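# Move bottle carrier between shelved benches into spill tray

## Task

Pick up the empty bottle carrier from the shelved bench by the door and set it upright on the floor of the spill tray on the shelved bench by the window. The task fails if the carrier touches the room's floor at any point, or if the robot falls over or finishes leaning. At the end the gripper must have released the carrier and the robot must have moved away. The carrier has to stay in place by itself, not because the robot is holding it.

## Robot and tools

Robot: TidyBot++, a single-arm mobile manipulator. The base is 0.54 m long, 0.50 m wide and 0.38 m tall and rides on four powered casters. On top sits a seven-joint arm with a two-finger gripper. The shoulder is 0.12 m ahead of the base centre and 0.68 m off the floor. Segment lengths are 0.42 m (upper arm), 0.31 m (forearm) and 0.31 m (wrist to hand point). The arm starts folded with the hand aimed down, poking up to 0.08 m beyond the base front, with the elbow up to 1.15 m high. Cameras: base_camera (pinhole, 644x364) and wrist_camera (fisheye, 644x476, looking along the hand).

Frames: the base frame has its origin on the floor below the base centre, with x ahead, y to the left and z up. hand_pose is the point between the finger pads, given in this frame. Its z axis runs out along the fingers, and the fingers close along its y axis. The odometry frame is the base frame as it was when the scene began. base_odometry comes from wheel rotation, so slipping shows up as motion, and it drifts by a few cm and degrees over many moves. Heading is positive to the left, from -3.142 to 3.142. base_tilt is in degrees, with forward and right positive.

Tool execute_actions: the argument actions is a list holding one action, or none (an empty list just reports state and images). An action can carry base, joints, and optional speeds. Its motions start together.
- base is an offset from where the base last reported itself, with exactly one key: translate_m (metres, forward +, -2 to 2), strafe_m (metres, left +, -2 to 2) or rotate_rad (radians, counter-clockwise seen from above +, -6.3 to 6.3).
- joints holds absolute targets keyed by name. joint_1_rad is any angle and turns the whole arm about vertical, clockwise from above positive, which is opposite to rotate_rad. joint_2_rad is the shoulder, -2.249 to 2.249. joint_3_rad is any angle and rolls the upper arm. joint_4_rad is the elbow, -2.579 to 2.579. joint_5_rad is any angle and rolls the forearm. joint_6_rad is the wrist, -2.099 to 2.099. joint_7_rad is any angle and rolls the hand; with the hand down, + is counter-clockwise from above, and at 1.57 the fingers open toward the robot's left and right. gripper_pos runs from 0 (open, about 85 mm gap) to 1 (closed); the gap is roughly 85 x (1 - gripper_pos) mm. Joints that take any angle go the short way round, so send large turns in steps under half a revolution.
- speeds caps this action's top speed per base key: translate_m and strafe_m 0.05 to 0.5 m/s, rotate_rad 0.1 to 1.57 rad/s. The defaults are the maxima. A base move that would need more than 8.667 s is refused.
- cameras is a list of base_camera, wrist_camera or all. Leaving it out means all, and [] means no images.
If a key is unknown or a value is out of range, the whole call is refused and nothing moves. Omitted joints or base may keep pushing toward their previous targets.

Planar arm model, valid with joint_1_rad = 0, joint_3_rad = 3.14 and joint_5_rad = 0 (arm in the base's x-z plane). Measured from vertical, leaning forward positive: upper arm = joint_2_rad, forearm = joint_2_rad - joint_4_rad, hand = that minus joint_6_rad. Forward reach from the shoulder is the sum of length x sin(angle), and height above it is the sum of length x cos(angle). A downward-pointing hand reaches at most about 0.94 m above the floor, and only near the base.

Tool wait: seconds, 0 to 10. It commands nothing and returns state and images. Tool zoom_image: camera (base_camera or wrist_camera) and region [x0, y0, x1, y1] in pixels of that camera's latest image, at most 504 x 504. Tool finished_scene: scene, the number of the current scene. It is final and reports whether the task succeeded.

Result lines: base_status and joint_status tell how each motion ended. done means reached within tolerance (for the base, only that the wheels turned enough, so a blocked base can still read done). off_target means it settled away from the target and may still be pushing. contact_stop or time_out means the motion gave up its target and holds where it stopped. joint command not followed, with a cause: line, means a self-collision check withheld the arm targets; they may be retried later, while the gripper target still runs. not_followed marks withheld joints. on_its_own lists motion you did not command. motor_effort is the percentage of maximum, with the peak in brackets, and is noisy. gripper_pos at 1 reading done means the fingers hold nothing; off_target means they stopped on an object. ARM HIT means the arm struck the base or itself. A torque fault freezes the arm and gripper for 10 s and skips the rest of the call. MOTOR HOT warns of heat from holding a load; an OVER-TEMPERATURE FAULT makes the arm sag and gives limit_stop_at_motor_heat, after which you resend targets.

Precision: friction and load leave the hand a cm or two off, more when stretched out. To correct, send each joint its last command plus (desired minus read). Never command a loaded joint to its read angle, as it will sink. Trust the camera images over hand_pose.

Avoid: driving while the arm is snagged above about 0.8 m, which can tip the robot; pushing sideways on a raised hand; letting the carrier drop or touch the floor; hard collisions or slamming objects; driving the base into furniture, which keeps pushing until time-out. Loose objects may occasionally get nudged. Set the carrier down upright in the tray, open the gripper, lift the hand and back the robot away before ending the scene.

Each tool is called after "Request:" as name(argument=value, ...), one argument or row to a line, values as JSON.

## Session

Request:
execute_actions(
  actions=[],
)

Scene clock: 0.00 s.
base_odometry: x=+0.000 y=+0.000 heading=+0.000 (m, m, rad; odometry frame)
base_tilt: forward=-0.2 right=-0.1 (deg)
base_status: not commanded
joint_positions: joint_1_rad=-0.052 joint_2_rad=-0.332 joint_3_rad=+3.134 joint_4_rad=-2.507 joint_5_rad=-0.028 joint_6_rad=-0.839 joint_7_rad=+1.530 gripper_pos=+0.000
joint_status: not commanded
motor_effort: joint_1_rad=+0 joint_2_rad=-2 joint_3_rad=-1 joint_4_rad=+16 joint_5_rad=-1 joint_6_rad=+0 joint_7_rad=+0 (%)
hand_pose: x=+0.2796 y=+0.0171 z=+0.5924 quat_wxyz=(-0.013, +0.998, +0.001, +0.064) (m; base frame)
pictures: base_camera, wrist_camera
Images, in order (width x height): base_camera 644x364, wrist_camera 644x476.

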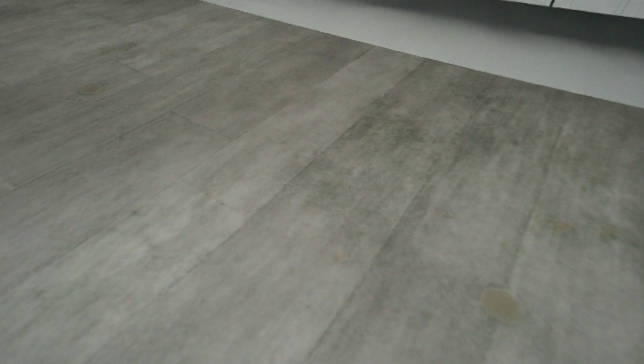

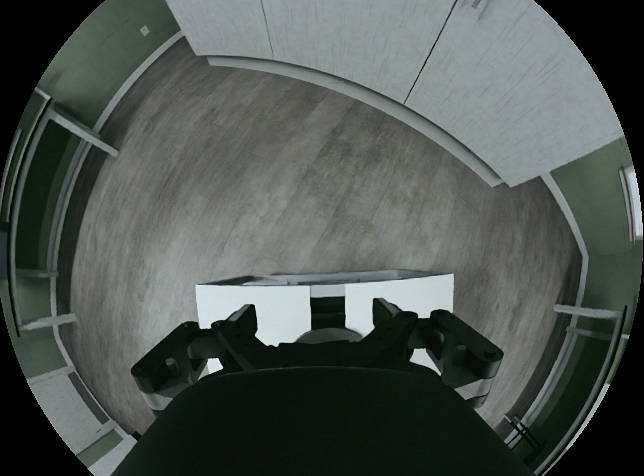

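Request:
execute_actions(
  actions=[
    {"base":{"rotate_rad":1.15},"joints":{"joint_6_rad":0.3,"joint_1_rad":0}},
  ],
)

Scene clock: 10.73 s.
base_odometry: x=+0.000 y=+0.000 heading=+1.149 (m, m, rad; odometry frame)
base_tilt: forward=-0.2 right=+0.0 (deg)
base_status: done
joint_positions: joint_1_rad=-0.020 joint_2_rad=-0.332 joint_3_rad=+3.134 joint_4_rad=-2.505 joint_5_rad=-0.028 joint_6_rad=+0.298 joint_7_rad=+1.530 gripper_pos=+0.000
joint_status: all done
motor_effort: joint_1_rad=+0(2) joint_2_rad=-7(8) joint_3_rad=-1(0) joint_4_rad=+20(20) joint_5_rad=+0(0) joint_6_rad=+6(7) joint_7_rad=+0(0) (%)
hand_pose: x=+0.5376 y=+0.0106 z=+0.8083 quat_wxyz=(-0.024, +0.806, -0.018, +0.591) (m; base frame)
pictures: base_camera, wrist_camera
Images, in order (width x height): base_camera 644x364, wrist_camera 644x476.

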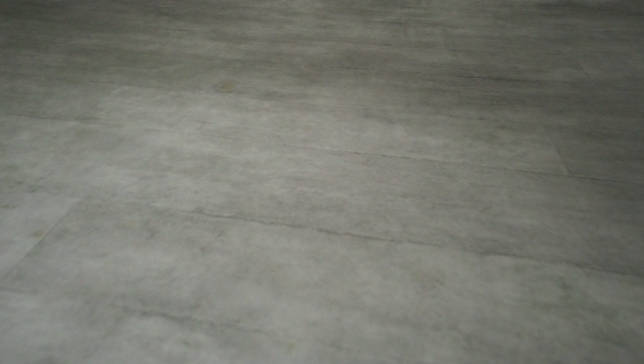

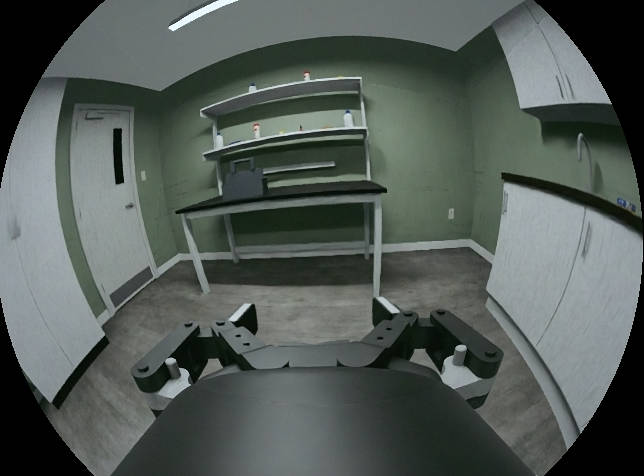

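Request:
execute_actions(
  actions=[
    {"base":{"strafe_m":0.65},"joints":{"joint_2_rad":-0.6,"joint_4_rad":-2.1,"joint_6_rad":-0.2}},
  ],
  cameras=[],
)

Request:
execute_actions(
  actions=[
    {"base":{"translate_m":0.7}},
  ],
)

Scene clock: 24.63 s.
base_odometry: x=-0.594 y=+0.265 heading=+1.150 (m, m, rad; odometry frame)
base_tilt: forward=-0.2 right=-0.1 (deg)
base_status: done
joint_positions: joint_1_rad=-0.019 joint_2_rad=-0.582 joint_3_rad=+3.134 joint_4_rad=-2.113 joint_5_rad=-0.028 joint_6_rad=-0.177 joint_7_rad=+1.530 gripper_pos=+0.000
joint_status: all done
motor_effort: joint_1_rad=+0(1) joint_2_rad=-2(8) joint_3_rad=-1(1) joint_4_rad=+24(24) joint_5_rad=+0(0) joint_6_rad=+7(7) joint_7_rad=+0(0) (%)
hand_pose: x=+0.5100 y=+0.0142 z=+1.0028 quat_wxyz=(-0.031, +0.754, -0.013, +0.656) (m; base frame)
pictures: none
No camera images: the call's "cameras" was empty. Leave "cameras" out to get every camera's image.

Scene clock: 27.40 s.
base_odometry: x=-0.308 y=+0.904 heading=+1.151 (m, m, rad; odometry frame)
base_tilt: forward=-0.2 right=-0.1 (deg)
base_status: done
joint_positions: joint_1_rad=-0.019 joint_2_rad=-0.585 joint_3_rad=+3.134 joint_4_rad=-2.113 joint_5_rad=-0.028 joint_6_rad=-0.180 joint_7_rad=+1.530 gripper_pos=+0.000
joint_status: not commanded
motor_effort: joint_1_rad=+0(0) joint_2_rad=-1(5) joint_3_rad=-1(1) joint_4_rad=+23(24) joint_5_rad=+0(1) joint_6_rad=+7(7) joint_7_rad=+0(0) (%)
hand_pose: x=+0.5088 y=+0.0141 z=+1.0035 quat_wxyz=(-0.031, +0.754, -0.013, +0.656) (m; base frame)
pictures: base_camera, wrist_camera
Images, in order (width x height): base_camera 644x364, wrist_camera 644x476.

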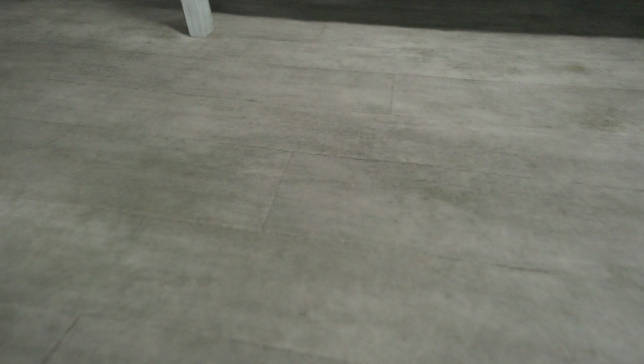

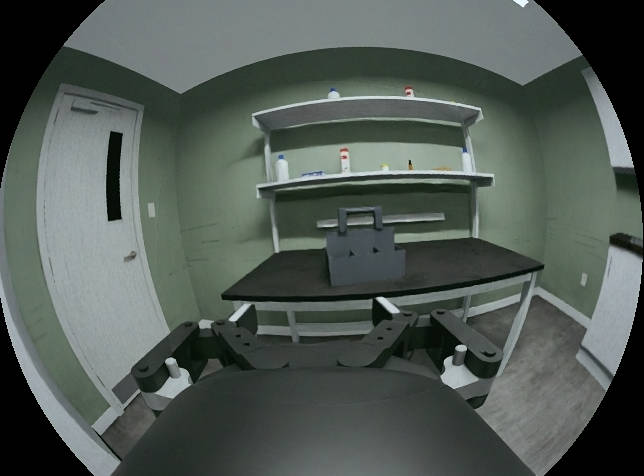

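Request:
execute_actions(
  actions=[
    {"base":{"rotate_rad":-0.15},"joints":{"joint_1_rad":0.02,"joint_2_rad":-0.3,"joint_4_rad":-1.94,"joint_6_rad":0.07,"joint_7_rad":1.57,"joint_5_rad":0.03}},
  ],
  cameras=[],
)

Request:
execute_actions(
  actions=[
    {"base":{"translate_m":0.3}},
  ],
)

Scene clock: 42.47 s.
base_odometry: x=-0.308 y=+0.904 heading=+1.000 (m, m, rad; odometry frame)
base_tilt: forward=-0.2 right=-0.1 (deg)
base_status: done
joint_positions: joint_1_rad=-0.003 joint_2_rad=-0.315 joint_3_rad=+3.134 joint_4_rad=-1.959 joint_5_rad=-0.001 joint_6_rad=+0.048 joint_7_rad=+1.530 gripper_pos=+0.000
joint_status: all done
motor_effort: joint_1_rad=-1(1) joint_2_rad=-11(13) joint_3_rad=-1(2) joint_4_rad=+23(24) joint_5_rad=+0(0) joint_6_rad=+6(6) joint_7_rad=+0(1) (%)
hand_pose: x=+0.6134 y=+0.0075 z=+1.0509 quat_wxyz=(-0.017, +0.716, -0.010, +0.698) (m; base frame)
pictures: none
No camera images: the call's "cameras" was empty. Leave "cameras" out to get every camera's image.

Scene clock: 44.40 s.
base_odometry: x=-0.146 y=+1.157 heading=+0.999 (m, m, rad; odometry frame)
base_tilt: forward=-0.2 right=-0.1 (deg)
base_status: done
joint_positions: joint_1_rad=-0.002 joint_2_rad=-0.307 joint_3_rad=+3.134 joint_4_rad=-1.955 joint_5_rad=-0.001 joint_6_rad=+0.050 joint_7_rad=+1.530 gripper_pos=+0.000
joint_status: not commanded
motor_effort: joint_1_rad=-1(0) joint_2_rad=-11(15) joint_3_rad=-1(0) joint_4_rad=+24(25) joint_5_rad=+0(0) joint_6_rad=+7(8) joint_7_rad=+0(0) (%)
hand_pose: x=+0.6164 y=+0.0070 z=+1.0498 quat_wxyz=(-0.017, +0.717, -0.011, +0.697) (m; base frame)
pictures: base_camera, wrist_camera
Images, in order (width x height): base_camera 644x364, wrist_camera 644x476.

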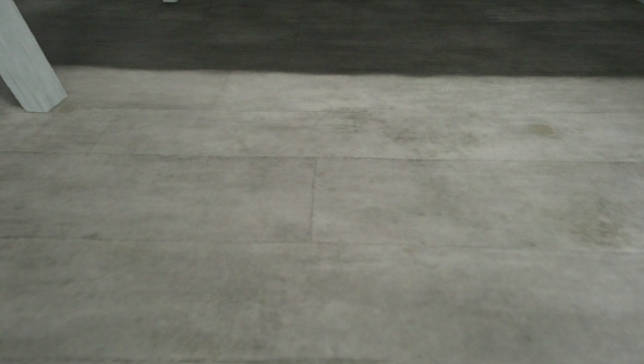

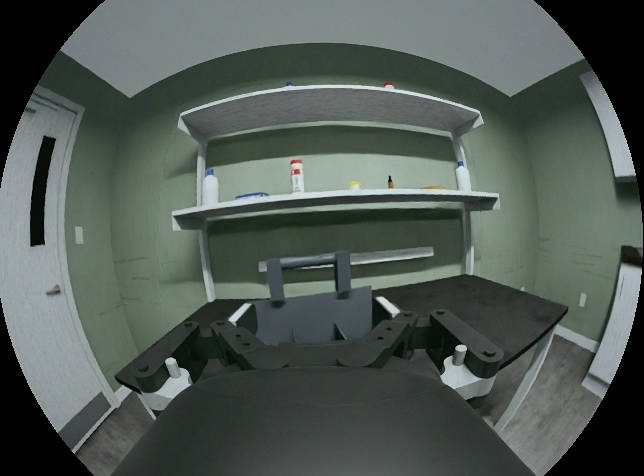

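Request:
execute_actions(
  actions=[
    {"base":{"translate_m":0.15},"joints":{"joint_7_rad":0.0,"gripper_pos":0.25}},
  ],
)

Scene clock: 53.17 s.
base_odometry: x=-0.064 y=+1.283 heading=+0.998 (m, m, rad; odometry frame)
base_tilt: forward=-0.2 right=-0.1 (deg)
base_status: done
joint_positions: joint_1_rad=-0.002 joint_2_rad=-0.302 joint_3_rad=+3.134 joint_4_rad=-1.954 joint_5_rad=-0.001 joint_6_rad=+0.051 joint_7_rad=+0.016 gripper_pos=+0.250
joint_status: all done
motor_effort: joint_1_rad=+0(0) joint_2_rad=-11(15) joint_3_rad=-1(0) joint_4_rad=+24(24) joint_5_rad=+1(1) joint_6_rad=+8(7) joint_7_rad=+0(0) (%)
hand_pose: x=+0.6182 y=+0.0069 z=+1.0482 quat_wxyz=(-0.490, +0.514, -0.501, +0.494) (m; base frame)
pictures: base_camera, wrist_camera
Images, in order (width x height): base_camera 644x364, wrist_camera 644x476.

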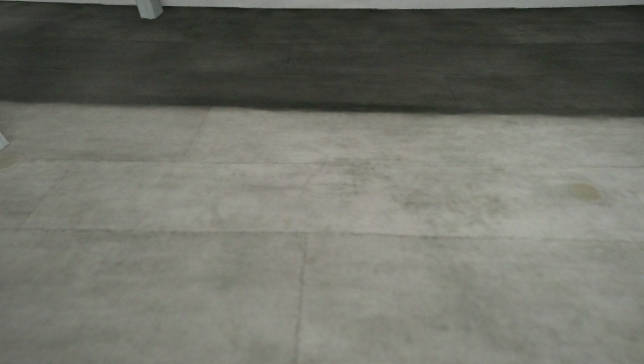

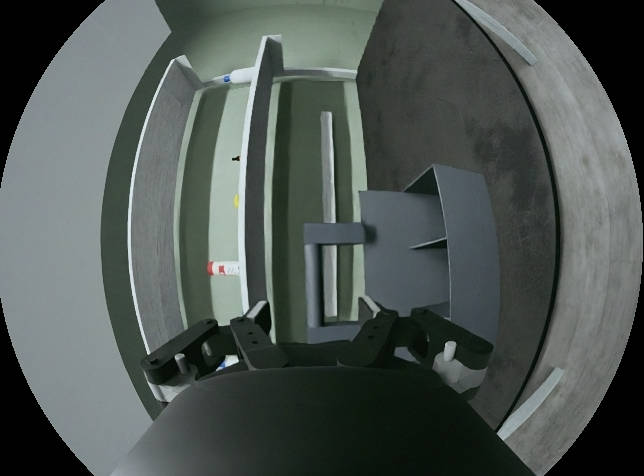

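Request:
execute_actions(
  actions=[
    {"base":{"translate_m":0.08},"joints":{"gripper_pos":0.35},"speeds":{"translate_m":0.1}},
  ],
)

Scene clock: 58.77 s.
base_odometry: x=-0.021 y=+1.350 heading=+0.997 (m, m, rad; odometry frame)
base_tilt: forward=-0.2 right=-0.1 (deg)
base_status: done
joint_positions: joint_1_rad=-0.002 joint_2_rad=-0.302 joint_3_rad=+3.134 joint_4_rad=-1.954 joint_5_rad=-0.001 joint_6_rad=+0.051 joint_7_rad=+0.016 gripper_pos=+0.350
joint_status: all done
motor_effort: joint_1_rad=+0(1) joint_2_rad=-12(16) joint_3_rad=-1(0) joint_4_rad=+23(24) joint_5_rad=+0(0) joint_6_rad=+7(7) joint_7_rad=+0(0) (%)
hand_pose: x=+0.6182 y=+0.0067 z=+1.0484 quat_wxyz=(-0.490, +0.514, -0.501, +0.494) (m; base frame)
pictures: base_camera, wrist_camera
Images, in order (width x height): base_camera 644x364, wrist_camera 644x476.

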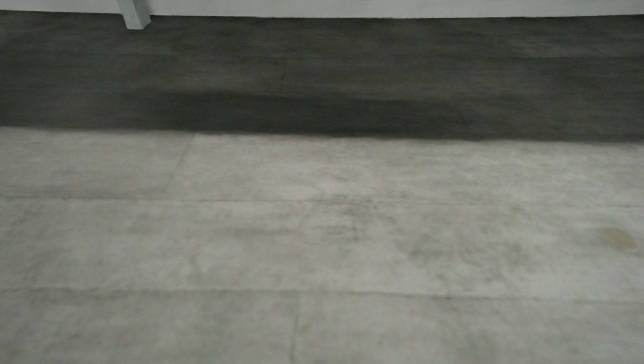

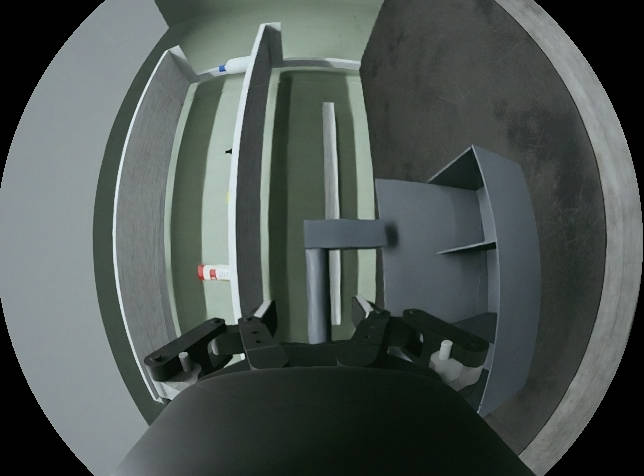

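Request:
execute_actions(
  actions=[
    {"base":{"translate_m":0.07},"speeds":{"translate_m":0.08}},
  ],
  cameras=["wrist_camera"],
)

Scene clock: 65.53 s.
base_odometry: x=+0.017 y=+1.409 heading=+0.996 (m, m, rad; odometry frame)
base_tilt: forward=-0.2 right=-0.1 (deg)
base_status: done
joint_positions: joint_1_rad=-0.001 joint_2_rad=-0.302 joint_3_rad=+3.134 joint_4_rad=-1.954 joint_5_rad=-0.001 joint_6_rad=+0.051 joint_7_rad=+0.016 gripper_pos=+0.350
joint_status: not commanded
motor_effort: joint_1_rad=+0(1) joint_2_rad=-11(15) joint_3_rad=-1(0) joint_4_rad=+24(24) joint_5_rad=+0(0) joint_6_rad=+7(7) joint_7_rad=+1(0) (%)
hand_pose: x=+0.6183 y=+0.0065 z=+1.0485 quat_wxyz=(-0.490, +0.514, -0.501, +0.495) (m; base frame)
pictures: wrist_camera
Images, in order (width x height): wrist_camera 644x476.

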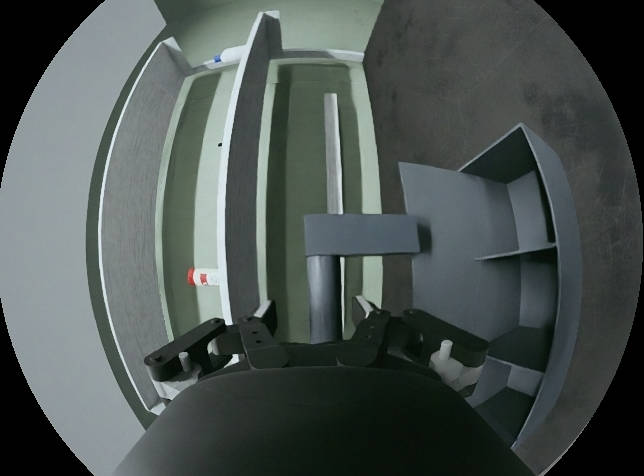

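Request:
execute_actions(
  actions=[
    {"base":{"translate_m":0.035},"speeds":{"translate_m":0.08}},
  ],
  cameras=["wrist_camera"],
)

Request:
execute_actions(
  actions=[
    {"joints":{"gripper_pos":1}},
  ],
  cameras=["wrist_camera"],
)

Scene clock: 71.63 s.
base_odometry: x=+0.037 y=+1.438 heading=+0.995 (m, m, rad; odometry frame)
base_tilt: forward=-0.2 right=-0.1 (deg)
base_status: done
joint_positions: joint_1_rad=-0.001 joint_2_rad=-0.302 joint_3_rad=+3.134 joint_4_rad=-1.954 joint_5_rad=-0.001 joint_6_rad=+0.051 joint_7_rad=+0.016 gripper_pos=+0.350
joint_status: not commanded
motor_effort: joint_1_rad=+0(1) joint_2_rad=-12(15) joint_3_rad=-1(0) joint_4_rad=+23(24) joint_5_rad=+0(0) joint_6_rad=+8(7) joint_7_rad=+0(0) (%)
hand_pose: x=+0.6183 y=+0.0064 z=+1.0485 quat_wxyz=(-0.490, +0.514, -0.501, +0.495) (m; base frame)
pictures: wrist_camera
Images, in order (width x height): wrist_camera 644x476.

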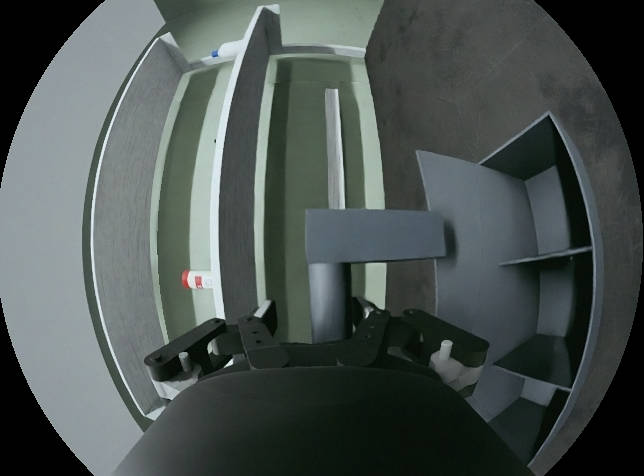

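Scene clock: 72.53 s.
base_odometry: x=+0.037 y=+1.438 heading=+0.995 (m, m, rad; odometry frame)
base_tilt: forward=-0.2 right=-0.1 (deg)
base_status: not commanded
joint_positions: joint_1_rad=-0.001 joint_2_rad=-0.301 joint_3_rad=+3.134 joint_4_rad=-1.956 joint_5_rad=+0.000 joint_6_rad=+0.051 joint_7_rad=+0.016 gripper_pos=+0.747
joint_status: gripper_pos off_target (ended at +0.747, target +1.000)
motor_effort: joint_1_rad=-1(1) joint_2_rad=-15(17) joint_3_rad=-1(0) joint_4_rad=+27(29) joint_5_rad=+0(1) joint_6_rad=+10(11) joint_7_rad=+0(1) (%)
hand_pose: x=+0.6186 y=+0.0062 z=+1.0469 quat_wxyz=(-0.489, +0.515, -0.501, +0.494) (m; base frame)
pictures: wrist_camera
Images, in order (width x height): wrist_camera 644x476.

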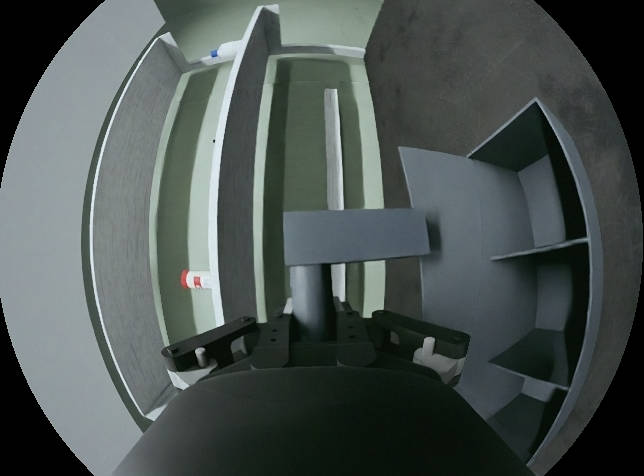

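Request:
execute_actions(
  actions=[
    {"joints":{"joint_2_rad":-0.42,"joint_4_rad":-1.78,"joint_6_rad":-0.14}},
  ],
  cameras=["wrist_camera"],
)

Scene clock: 80.00 s.
base_odometry: x=+0.037 y=+1.438 heading=+0.995 (m, m, rad; odometry frame)
base_tilt: forward=-0.2 right=-0.1 (deg)
base_status: not commanded
joint_positions: joint_1_rad=-0.001 joint_2_rad=-0.394 joint_3_rad=+3.134 joint_4_rad=-1.809 joint_5_rad=+0.000 joint_6_rad=-0.136 joint_7_rad=+0.016 gripper_pos=+0.747
joint_status: all done
motor_effort: joint_1_rad=+0(1) joint_2_rad=-11(18) joint_3_rad=-1(1) joint_4_rad=+27(30) joint_5_rad=+0(0) joint_6_rad=+10(11) joint_7_rad=+0(0) (%)
hand_pose: x=+0.5792 y=+0.0062 z=+1.1252 quat_wxyz=(-0.502, +0.502, -0.488, +0.508) (m; base frame)
pictures: wrist_camera
Images, in order (width x height): wrist_camera 644x476.

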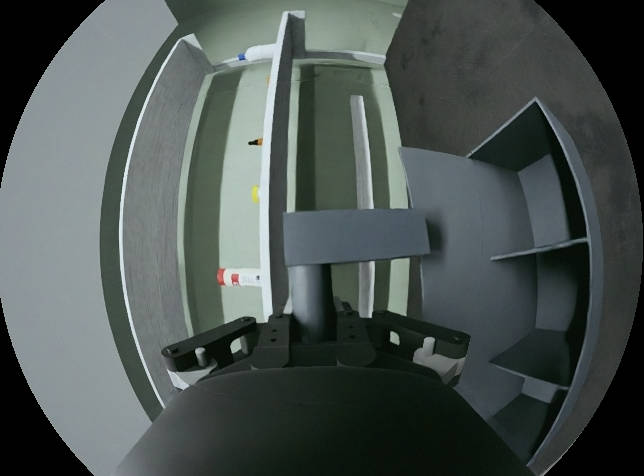

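Request:
execute_actions(
  actions=[
    {"base":{"translate_m":-0.7},"speeds":{"translate_m":0.35}},
  ],
  cameras=[],
)

Request:
execute_actions(
  actions=[
    {"base":{"rotate_rad":-3.14},"speeds":{"rotate_rad":0.8}},
  ],
)

Scene clock: 86.87 s.
base_odometry: x=-0.346 y=+0.852 heading=+0.994 (m, m, rad; odometry frame)
base_tilt: forward=-0.2 right=+0.0 (deg)
base_status: done
joint_positions: joint_1_rad=+0.001 joint_2_rad=-0.398 joint_3_rad=+3.134 joint_4_rad=-1.809 joint_5_rad=+0.001 joint_6_rad=-0.140 joint_7_rad=+0.016 gripper_pos=+0.747
joint_status: not commanded
motor_effort: joint_1_rad=+0(1) joint_2_rad=-11(16) joint_3_rad=-1(1) joint_4_rad=+28(29) joint_5_rad=+0(1) joint_6_rad=+10(11) joint_7_rad=+0(1) (%)
hand_pose: x=+0.5773 y=+0.0053 z=+1.1261 quat_wxyz=(-0.501, +0.501, -0.488, +0.509) (m; base frame)
pictures: none
No camera images: the call's "cameras" was empty. Leave "cameras" out to get every camera's image.

Scene clock: 91.63 s.
base_odometry: x=-0.346 y=+0.852 heading=-2.145 (m, m, rad; odometry frame)
base_tilt: forward=-0.2 right=-0.1 (deg)
base_status: done
joint_positions: joint_1_rad=+0.006 joint_2_rad=-0.398 joint_3_rad=+3.134 joint_4_rad=-1.809 joint_5_rad=+0.002 joint_6_rad=-0.140 joint_7_rad=+0.016 gripper_pos=+0.747
joint_status: not commanded
motor_effort: joint_1_rad=-1(2) joint_2_rad=-11(12) joint_3_rad=-1(2) joint_4_rad=+28(28) joint_5_rad=+1(1) joint_6_rad=+10(10) joint_7_rad=+0(1) (%)
hand_pose: x=+0.5773 y=+0.0029 z=+1.1260 quat_wxyz=(-0.500, +0.500, -0.490, +0.510) (m; base frame)
pictures: base_camera, wrist_camera
Images, in order (width x height): base_camera 644x364, wrist_camera 644x476.

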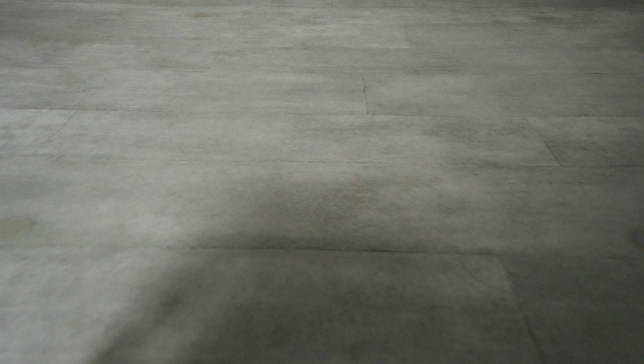

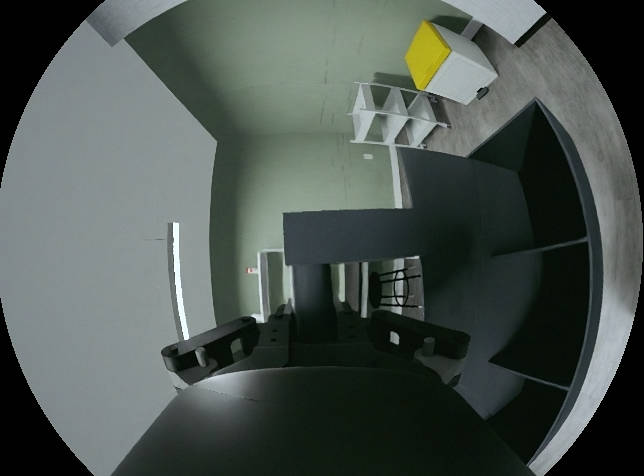

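Request:
execute_actions(
  actions=[
    {"base":{"translate_m":1.3},"joints":{"joint_1_rad":-0.7}},
  ],
)

Scene clock: 99.63 s.
base_odometry: x=-1.054 y=-0.238 heading=-2.147 (m, m, rad; odometry frame)
base_tilt: forward=-0.2 right=-0.1 (deg)
base_status: done
joint_positions: joint_1_rad=-0.682 joint_2_rad=-0.400 joint_3_rad=+3.134 joint_4_rad=-1.809 joint_5_rad=+0.002 joint_6_rad=-0.141 joint_7_rad=+0.016 gripper_pos=+0.747
joint_status: all done
motor_effort: joint_1_rad=-1(0) joint_2_rad=-11(14) joint_3_rad=-1(1) joint_4_rad=+27(28) joint_5_rad=+0(1) joint_6_rad=+10(10) joint_7_rad=+0(1) (%)
hand_pose: x=+0.4706 y=+0.2929 z=+1.1265 quat_wxyz=(-0.643, +0.636, -0.292, +0.312) (m; base frame)
pictures: base_camera, wrist_camera
Images, in order (width x height): base_camera 644x364, wrist_camera 644x476.

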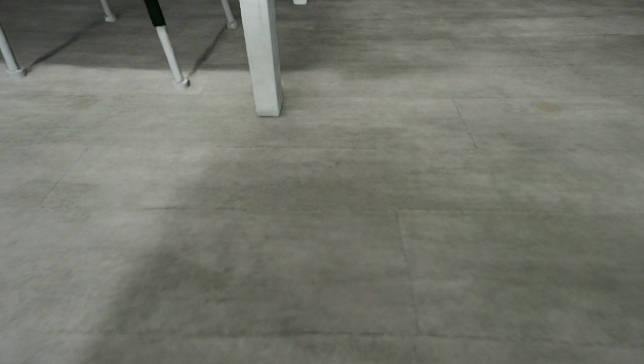

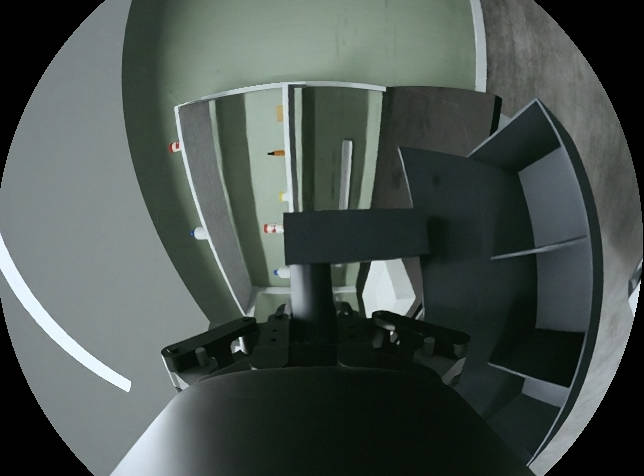

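Request:
execute_actions(
  actions=[
    {"base":{"strafe_m":1.1},"joints":{"joint_1_rad":0.0,"joint_2_rad":-0.6,"joint_4_rad":-1.6}},
  ],
)

Scene clock: 106.80 s.
base_odometry: x=-0.132 y=-0.838 heading=-2.147 (m, m, rad; odometry frame)
base_tilt: forward=-0.2 right=-0.1 (deg)
base_status: done
joint_positions: joint_1_rad=-0.019 joint_2_rad=-0.564 joint_3_rad=+3.134 joint_4_rad=-1.638 joint_5_rad=+0.002 joint_6_rad=-0.142 joint_7_rad=+0.016 gripper_pos=+0.747
joint_status: all done
motor_effort: joint_1_rad=+0(1) joint_2_rad=-3(12) joint_3_rad=+0(2) joint_4_rad=+26(29) joint_5_rad=+0(0) joint_6_rad=+10(10) joint_7_rad=+0(1) (%)
hand_pose: x=+0.4619 y=+0.0126 z=+1.2956 quat_wxyz=(-0.582, +0.414, -0.394, +0.579) (m; base frame)
pictures: base_camera, wrist_camera
Images, in order (width x height): base_camera 644x364, wrist_camera 644x476.

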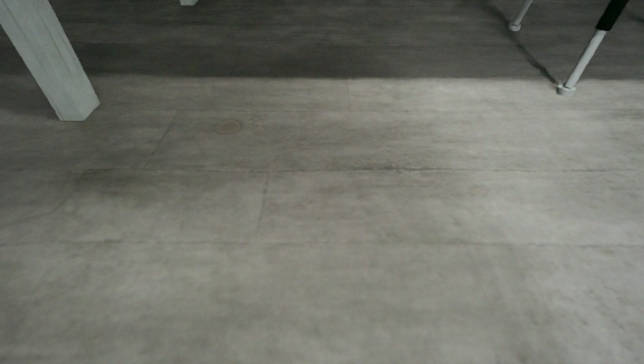

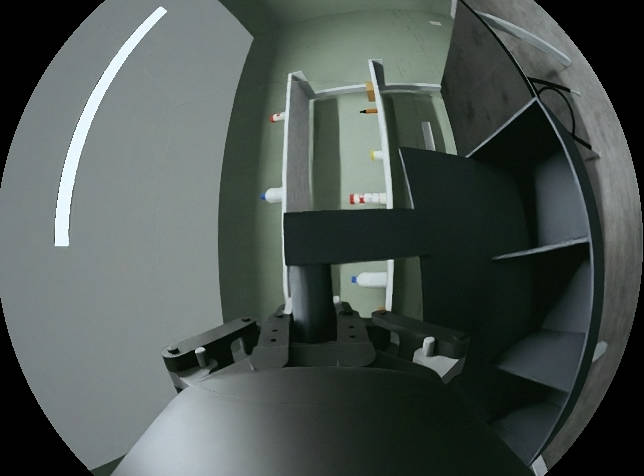

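Request:
execute_actions(
  actions=[
    {"joints":{"joint_1_rad":-0.75,"joint_2_rad":-0.42,"joint_4_rad":-1.78,"joint_6_rad":-0.2}},
  ],
  cameras=["wrist_camera"],
)

Scene clock: 112.90 s.
base_odometry: x=-0.132 y=-0.838 heading=-2.147 (m, m, rad; odometry frame)
base_tilt: forward=-0.2 right=-0.1 (deg)
base_status: not commanded
joint_positions: joint_1_rad=-0.732 joint_2_rad=-0.427 joint_3_rad=+3.134 joint_4_rad=-1.785 joint_5_rad=+0.002 joint_6_rad=-0.198 joint_7_rad=+0.016 gripper_pos=+0.747
joint_status: all done
motor_effort: joint_1_rad=+0(2) joint_2_rad=-10(11) joint_3_rad=+0(0) joint_4_rad=+27(28) joint_5_rad=+0(0) joint_6_rad=+11(11) joint_7_rad=+0(0) (%)
hand_pose: x=+0.4456 y=+0.3010 z=+1.1356 quat_wxyz=(-0.648, +0.645, -0.277, +0.295) (m; base frame)
pictures: wrist_camera
Images, in order (width x height): wrist_camera 644x476.

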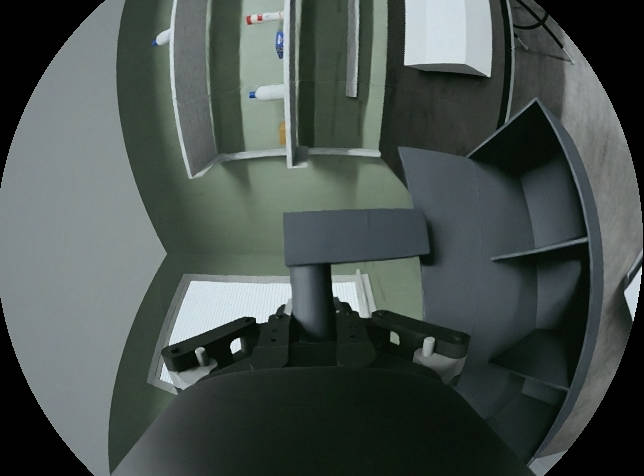

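Request:
execute_actions(
  actions=[
    {"base":{"strafe_m":-0.2},"joints":{"joint_1_rad":-0.45}},
  ],
  cameras=["wrist_camera"],
)

Request:
zoom_image(
  camera="wrist_camera",
  region=[330,0,630,240],
)

Scene clock: 133.53 s.
base_odometry: x=-0.300 y=-0.729 heading=-2.146 (m, m, rad; odometry frame)
base_tilt: forward=-0.2 right=-0.1 (deg)
base_status: done
joint_positions: joint_1_rad=-0.464 joint_2_rad=-0.420 joint_3_rad=+3.134 joint_4_rad=-1.789 joint_5_rad=+0.003 joint_6_rad=-0.202 joint_7_rad=+0.016 gripper_pos=+0.747
joint_status: all done
motor_effort: joint_1_rad=+0(3) joint_2_rad=-10(17) joint_3_rad=-1(4) joint_4_rad=+27(29) joint_5_rad=+0(0) joint_6_rad=+10(11) joint_7_rad=+0(0) (%)
hand_pose: x=+0.5165 y=+0.2054 z=+1.1293 quat_wxyz=(-0.599, +0.607, -0.363, +0.376) (m; base frame)
pictures: wrist_camera
Images, in order (width x height): wrist_camera 644x476.

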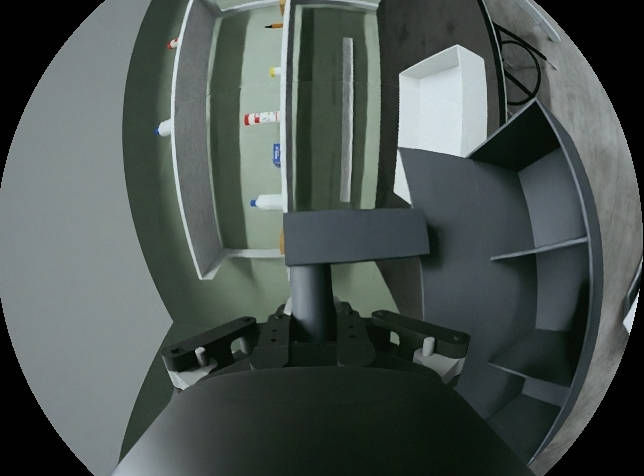

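Region (330, 0, 630, 240) of wrist_camera's 644x476 image, scaled by 1.680; it fills the top 403 rows of this view, and the rest is white.

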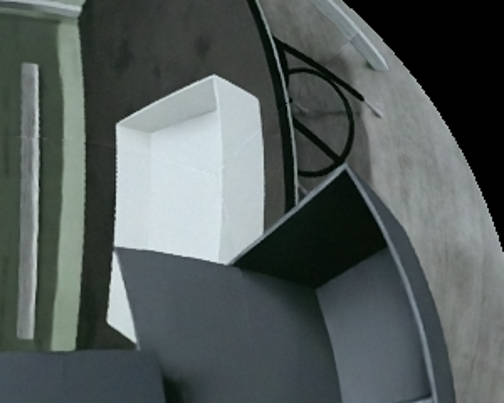

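Request:
execute_actions(
  actions=[
    {"base":{"strafe_m":0.04},"joints":{"joint_1_rad":0.02,"joint_2_rad":-0.22,"joint_4_rad":-1.42,"joint_6_rad":-0.3}},
  ],
  cameras=[],
)

Request:
execute_actions(
  actions=[
    {"base":{"translate_m":0.27},"speeds":{"translate_m":0.2}},
  ],
)

Scene clock: 145.73 s.
base_odometry: x=-0.266 y=-0.751 heading=-2.146 (m, m, rad; odometry frame)
base_tilt: forward=-0.2 right=-0.1 (deg)
base_status: done
joint_positions: joint_1_rad=+0.003 joint_2_rad=-0.227 joint_3_rad=+3.134 joint_4_rad=-1.458 joint_5_rad=+0.003 joint_6_rad=-0.296 joint_7_rad=+0.016 gripper_pos=+0.747
joint_status: all done
motor_effort: joint_1_rad=+0(1) joint_2_rad=-17(18) joint_3_rad=-1(3) joint_4_rad=+26(29) joint_5_rad=+0(1) joint_6_rad=+10(11) joint_7_rad=+0(1) (%)
hand_pose: x=+0.6314 y=+0.0045 z=+1.2103 quat_wxyz=(-0.507, +0.495, -0.483, +0.515) (m; base frame)
pictures: none
No camera images: the call's "cameras" was empty. Leave "cameras" out to get every camera's image.

Scene clock: 147.87 s.
base_odometry: x=-0.413 y=-0.977 heading=-2.147 (m, m, rad; odometry frame)
base_tilt: forward=-0.2 right=-0.1 (deg)
base_status: done
joint_positions: joint_1_rad=+0.003 joint_2_rad=-0.213 joint_3_rad=+3.134 joint_4_rad=-1.456 joint_5_rad=+0.003 joint_6_rad=-0.299 joint_7_rad=+0.016 gripper_pos=+0.747
joint_status: not commanded
motor_effort: joint_1_rad=-1(0) joint_2_rad=-18(21) joint_3_rad=-1(1) joint_4_rad=+27(27) joint_5_rad=+0(1) joint_6_rad=+10(11) joint_7_rad=+0(0) (%)
hand_pose: x=+0.6390 y=+0.0045 z=+1.2029 quat_wxyz=(-0.503, +0.499, -0.487, +0.511) (m; base frame)
pictures: base_camera, wrist_camera
Images, in order (width x height): base_camera 644x364, wrist_camera 644x476.

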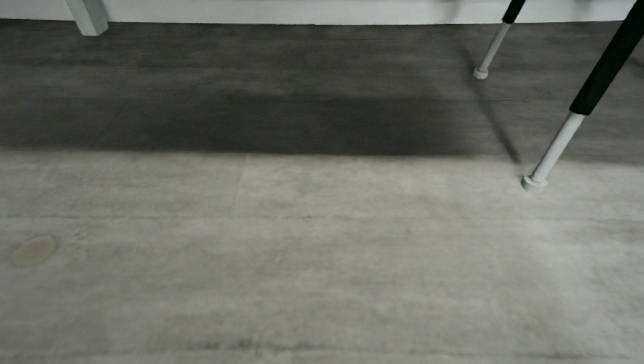

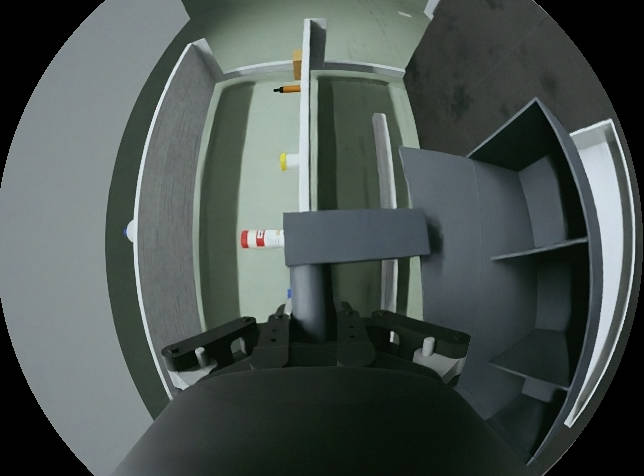

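Request:
execute_actions(
  actions=[
    {"base":{"translate_m":0.03},"joints":{"joint_2_rad":-0.26,"joint_4_rad":-1.75,"joint_6_rad":-0.04}},
  ],
  cameras=["wrist_camera"],
)

Scene clock: 154.03 s.
base_odometry: x=-0.430 y=-1.002 heading=-2.147 (m, m, rad; odometry frame)
base_tilt: forward=-0.2 right=+0.0 (deg)
base_status: done
joint_positions: joint_1_rad=+0.003 joint_2_rad=-0.217 joint_3_rad=+3.134 joint_4_rad=-1.760 joint_5_rad=+0.003 joint_6_rad=-0.082 joint_7_rad=+0.016 gripper_pos=+0.747
joint_status: joint_2_rad off_target (ended at -0.217, target -0.260); the others done
motor_effort: joint_1_rad=+0(2) joint_2_rad=-18(23) joint_3_rad=-1(0) joint_4_rad=+28(29) joint_5_rad=+1(0) joint_6_rad=+10(10) joint_7_rad=+0(0) (%)
hand_pose: x=+0.6533 y=+0.0046 z=+1.0849 quat_wxyz=(-0.482, +0.520, -0.507, +0.490) (m; base frame)
pictures: wrist_camera
Images, in order (width x height): wrist_camera 644x476.

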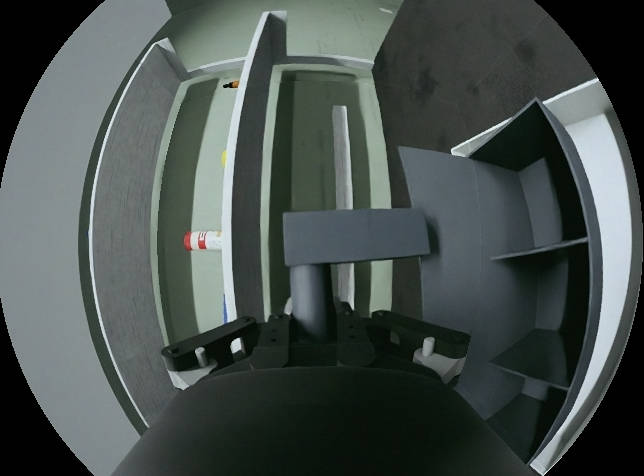

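Inside. Lower gently.

Request:
execute_actions(
  actions=[
    {"joints":{"joint_2_rad":-0.27,"joint_4_rad":-1.84,"joint_6_rad":0.07}},
  ],
  cameras=["wrist_camera"],
)

Scene clock: 157.97 s.
base_odometry: x=-0.430 y=-1.002 heading=-2.147 (m, m, rad; odometry frame)
base_tilt: forward=-0.2 right=-0.1 (deg)
base_status: not commanded
joint_positions: joint_1_rad=+0.003 joint_2_rad=-0.226 joint_3_rad=+3.134 joint_4_rad=-1.850 joint_5_rad=+0.003 joint_6_rad=+0.028 joint_7_rad=+0.016 gripper_pos=+0.747
joint_status: joint_2_rad off_target (ended at -0.226, target -0.270); the others done
motor_effort: joint_1_rad=-1(1) joint_2_rad=-18(19) joint_3_rad=-1(1) joint_4_rad=+28(28) joint_5_rad=+0(0) joint_6_rad=+10(11) joint_7_rad=+0(0) (%)
hand_pose: x=+0.6496 y=+0.0046 z=+1.0675 quat_wxyz=(-0.490, +0.513, -0.500, +0.498) (m; base frame)
pictures: wrist_camera
Images, in order (width x height): wrist_camera 644x476.

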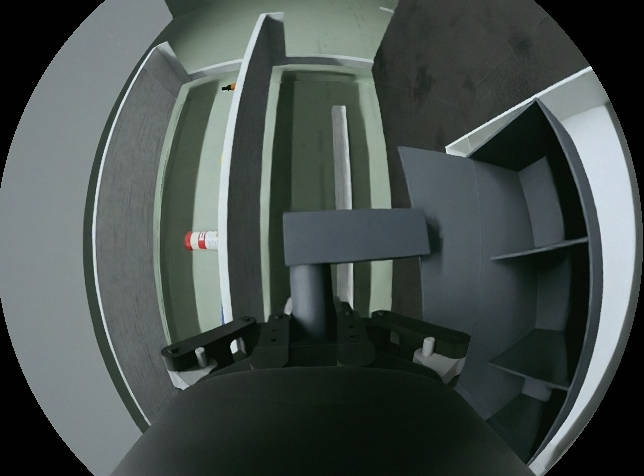

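Request:
execute_actions(
  actions=[
    {"joints":{"joint_4_rad":-1.91,"joint_6_rad":0.13}},
  ],
  cameras=["wrist_camera"],
)

Scene clock: 165.67 s.
base_odometry: x=-0.430 y=-1.002 heading=-2.147 (m, m, rad; odometry frame)
base_tilt: forward=-0.2 right=-0.1 (deg)
base_status: not commanded
joint_positions: joint_1_rad=+0.003 joint_2_rad=-0.229 joint_3_rad=+3.134 joint_4_rad=-1.916 joint_5_rad=+0.003 joint_6_rad=+0.095 joint_7_rad=+0.016 gripper_pos=+0.747
joint_status: all done
motor_effort: joint_1_rad=-1(1) joint_2_rad=-17(19) joint_3_rad=-1(0) joint_4_rad=+26(28) joint_5_rad=+0(1) joint_6_rad=+9(10) joint_7_rad=+0(1) (%)
hand_pose: x=+0.6467 y=+0.0046 z=+1.0488 quat_wxyz=(-0.491, +0.512, -0.499, +0.499) (m; base frame)
pictures: wrist_camera
Images, in order (width x height): wrist_camera 644x476.

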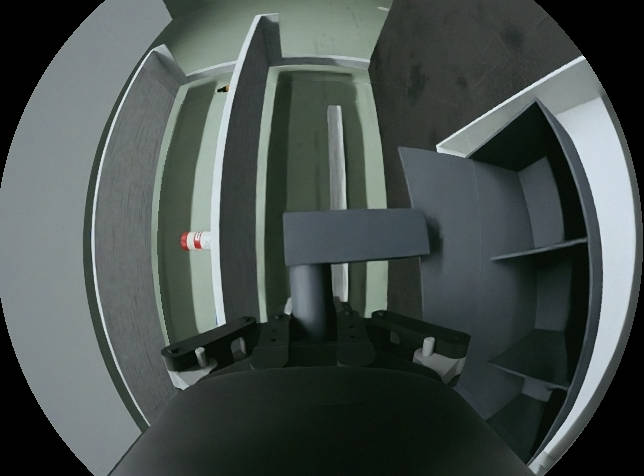

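Beginning to touch; a touch lower.

Request:
execute_actions(
  actions=[
    {"joints":{"joint_4_rad":-1.95,"joint_6_rad":0.15}},
  ],
  cameras=[],
)

Request:
execute_actions(
  actions=[
    {"joints":{"gripper_pos":0.3}},
  ],
  cameras=["wrist_camera"],
)

Scene clock: 170.00 s.
base_odometry: x=-0.430 y=-1.002 heading=-2.147 (m, m, rad; odometry frame)
base_tilt: forward=-0.2 right=-0.1 (deg)
base_status: not commanded
joint_positions: joint_1_rad=+0.003 joint_2_rad=-0.238 joint_3_rad=+3.134 joint_4_rad=-1.937 joint_5_rad=+0.003 joint_6_rad=+0.123 joint_7_rad=+0.016 gripper_pos=+0.747
joint_status: all done
motor_effort: joint_1_rad=-1(1) joint_2_rad=-15(17) joint_3_rad=-2(2) joint_4_rad=+24(25) joint_5_rad=+1(2) joint_6_rad=+7(10) joint_7_rad=+1(1) (%)
hand_pose: x=+0.6429 y=+0.0045 z=+1.0483 quat_wxyz=(-0.494, +0.508, -0.495, +0.502) (m; base frame)
pictures: none
No camera images: the call's "cameras" was empty. Leave "cameras" out to get every camera's image.

Scene clock: 170.93 s.
base_odometry: x=-0.430 y=-1.002 heading=-2.147 (m, m, rad; odometry frame)
base_tilt: forward=-0.2 right=-0.1 (deg)
base_status: not commanded
joint_positions: joint_1_rad=+0.003 joint_2_rad=-0.244 joint_3_rad=+3.134 joint_4_rad=-1.939 joint_5_rad=+0.003 joint_6_rad=+0.127 joint_7_rad=+0.016 gripper_pos=+0.300
joint_status: all done
motor_effort: joint_1_rad=+0(1) joint_2_rad=-14(16) joint_3_rad=-1(2) joint_4_rad=+23(25) joint_5_rad=+1(1) joint_6_rad=+7(9) joint_7_rad=+0(1) (%)
hand_pose: x=+0.6405 y=+0.0045 z=+1.0522 quat_wxyz=(-0.497, +0.506, -0.493, +0.505) (m; base frame)
pictures: wrist_camera
Images, in order (width x height): wrist_camera 644x476.

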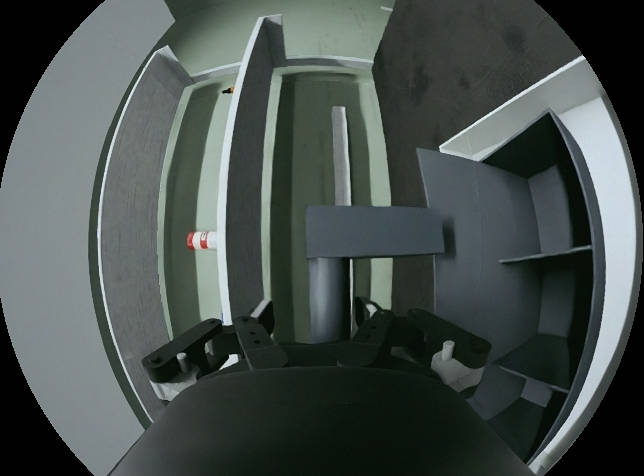

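Request:
execute_actions(
  actions=[
    {"base":{"translate_m":-0.4},"speeds":{"translate_m":0.3}},
  ],
  cameras=["wrist_camera"],
)

Scene clock: 175.83 s.
base_odometry: x=-0.212 y=-0.667 heading=-2.147 (m, m, rad; odometry frame)
base_tilt: forward=-0.2 right=-0.1 (deg)
base_status: done
joint_positions: joint_1_rad=+0.005 joint_2_rad=-0.258 joint_3_rad=+3.134 joint_4_rad=-1.939 joint_5_rad=+0.003 joint_6_rad=+0.130 joint_7_rad=+0.016 gripper_pos=+0.300
joint_status: not commanded
motor_effort: joint_1_rad=+0(1) joint_2_rad=-14(18) joint_3_rad=-1(2) joint_4_rad=+23(25) joint_5_rad=+0(0) joint_6_rad=+7(8) joint_7_rad=+1(0) (%)
hand_pose: x=+0.6354 y=+0.0033 z=+1.0600 quat_wxyz=(-0.500, +0.501, -0.489, +0.510) (m; base frame)
pictures: wrist_camera
Images, in order (width x height): wrist_camera 644x476.

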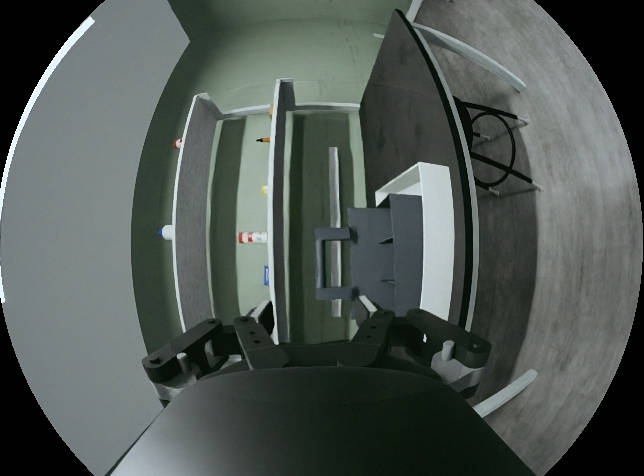

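Request:
finished_scene(
  scene=1,
)

The scene is finished: the task was done.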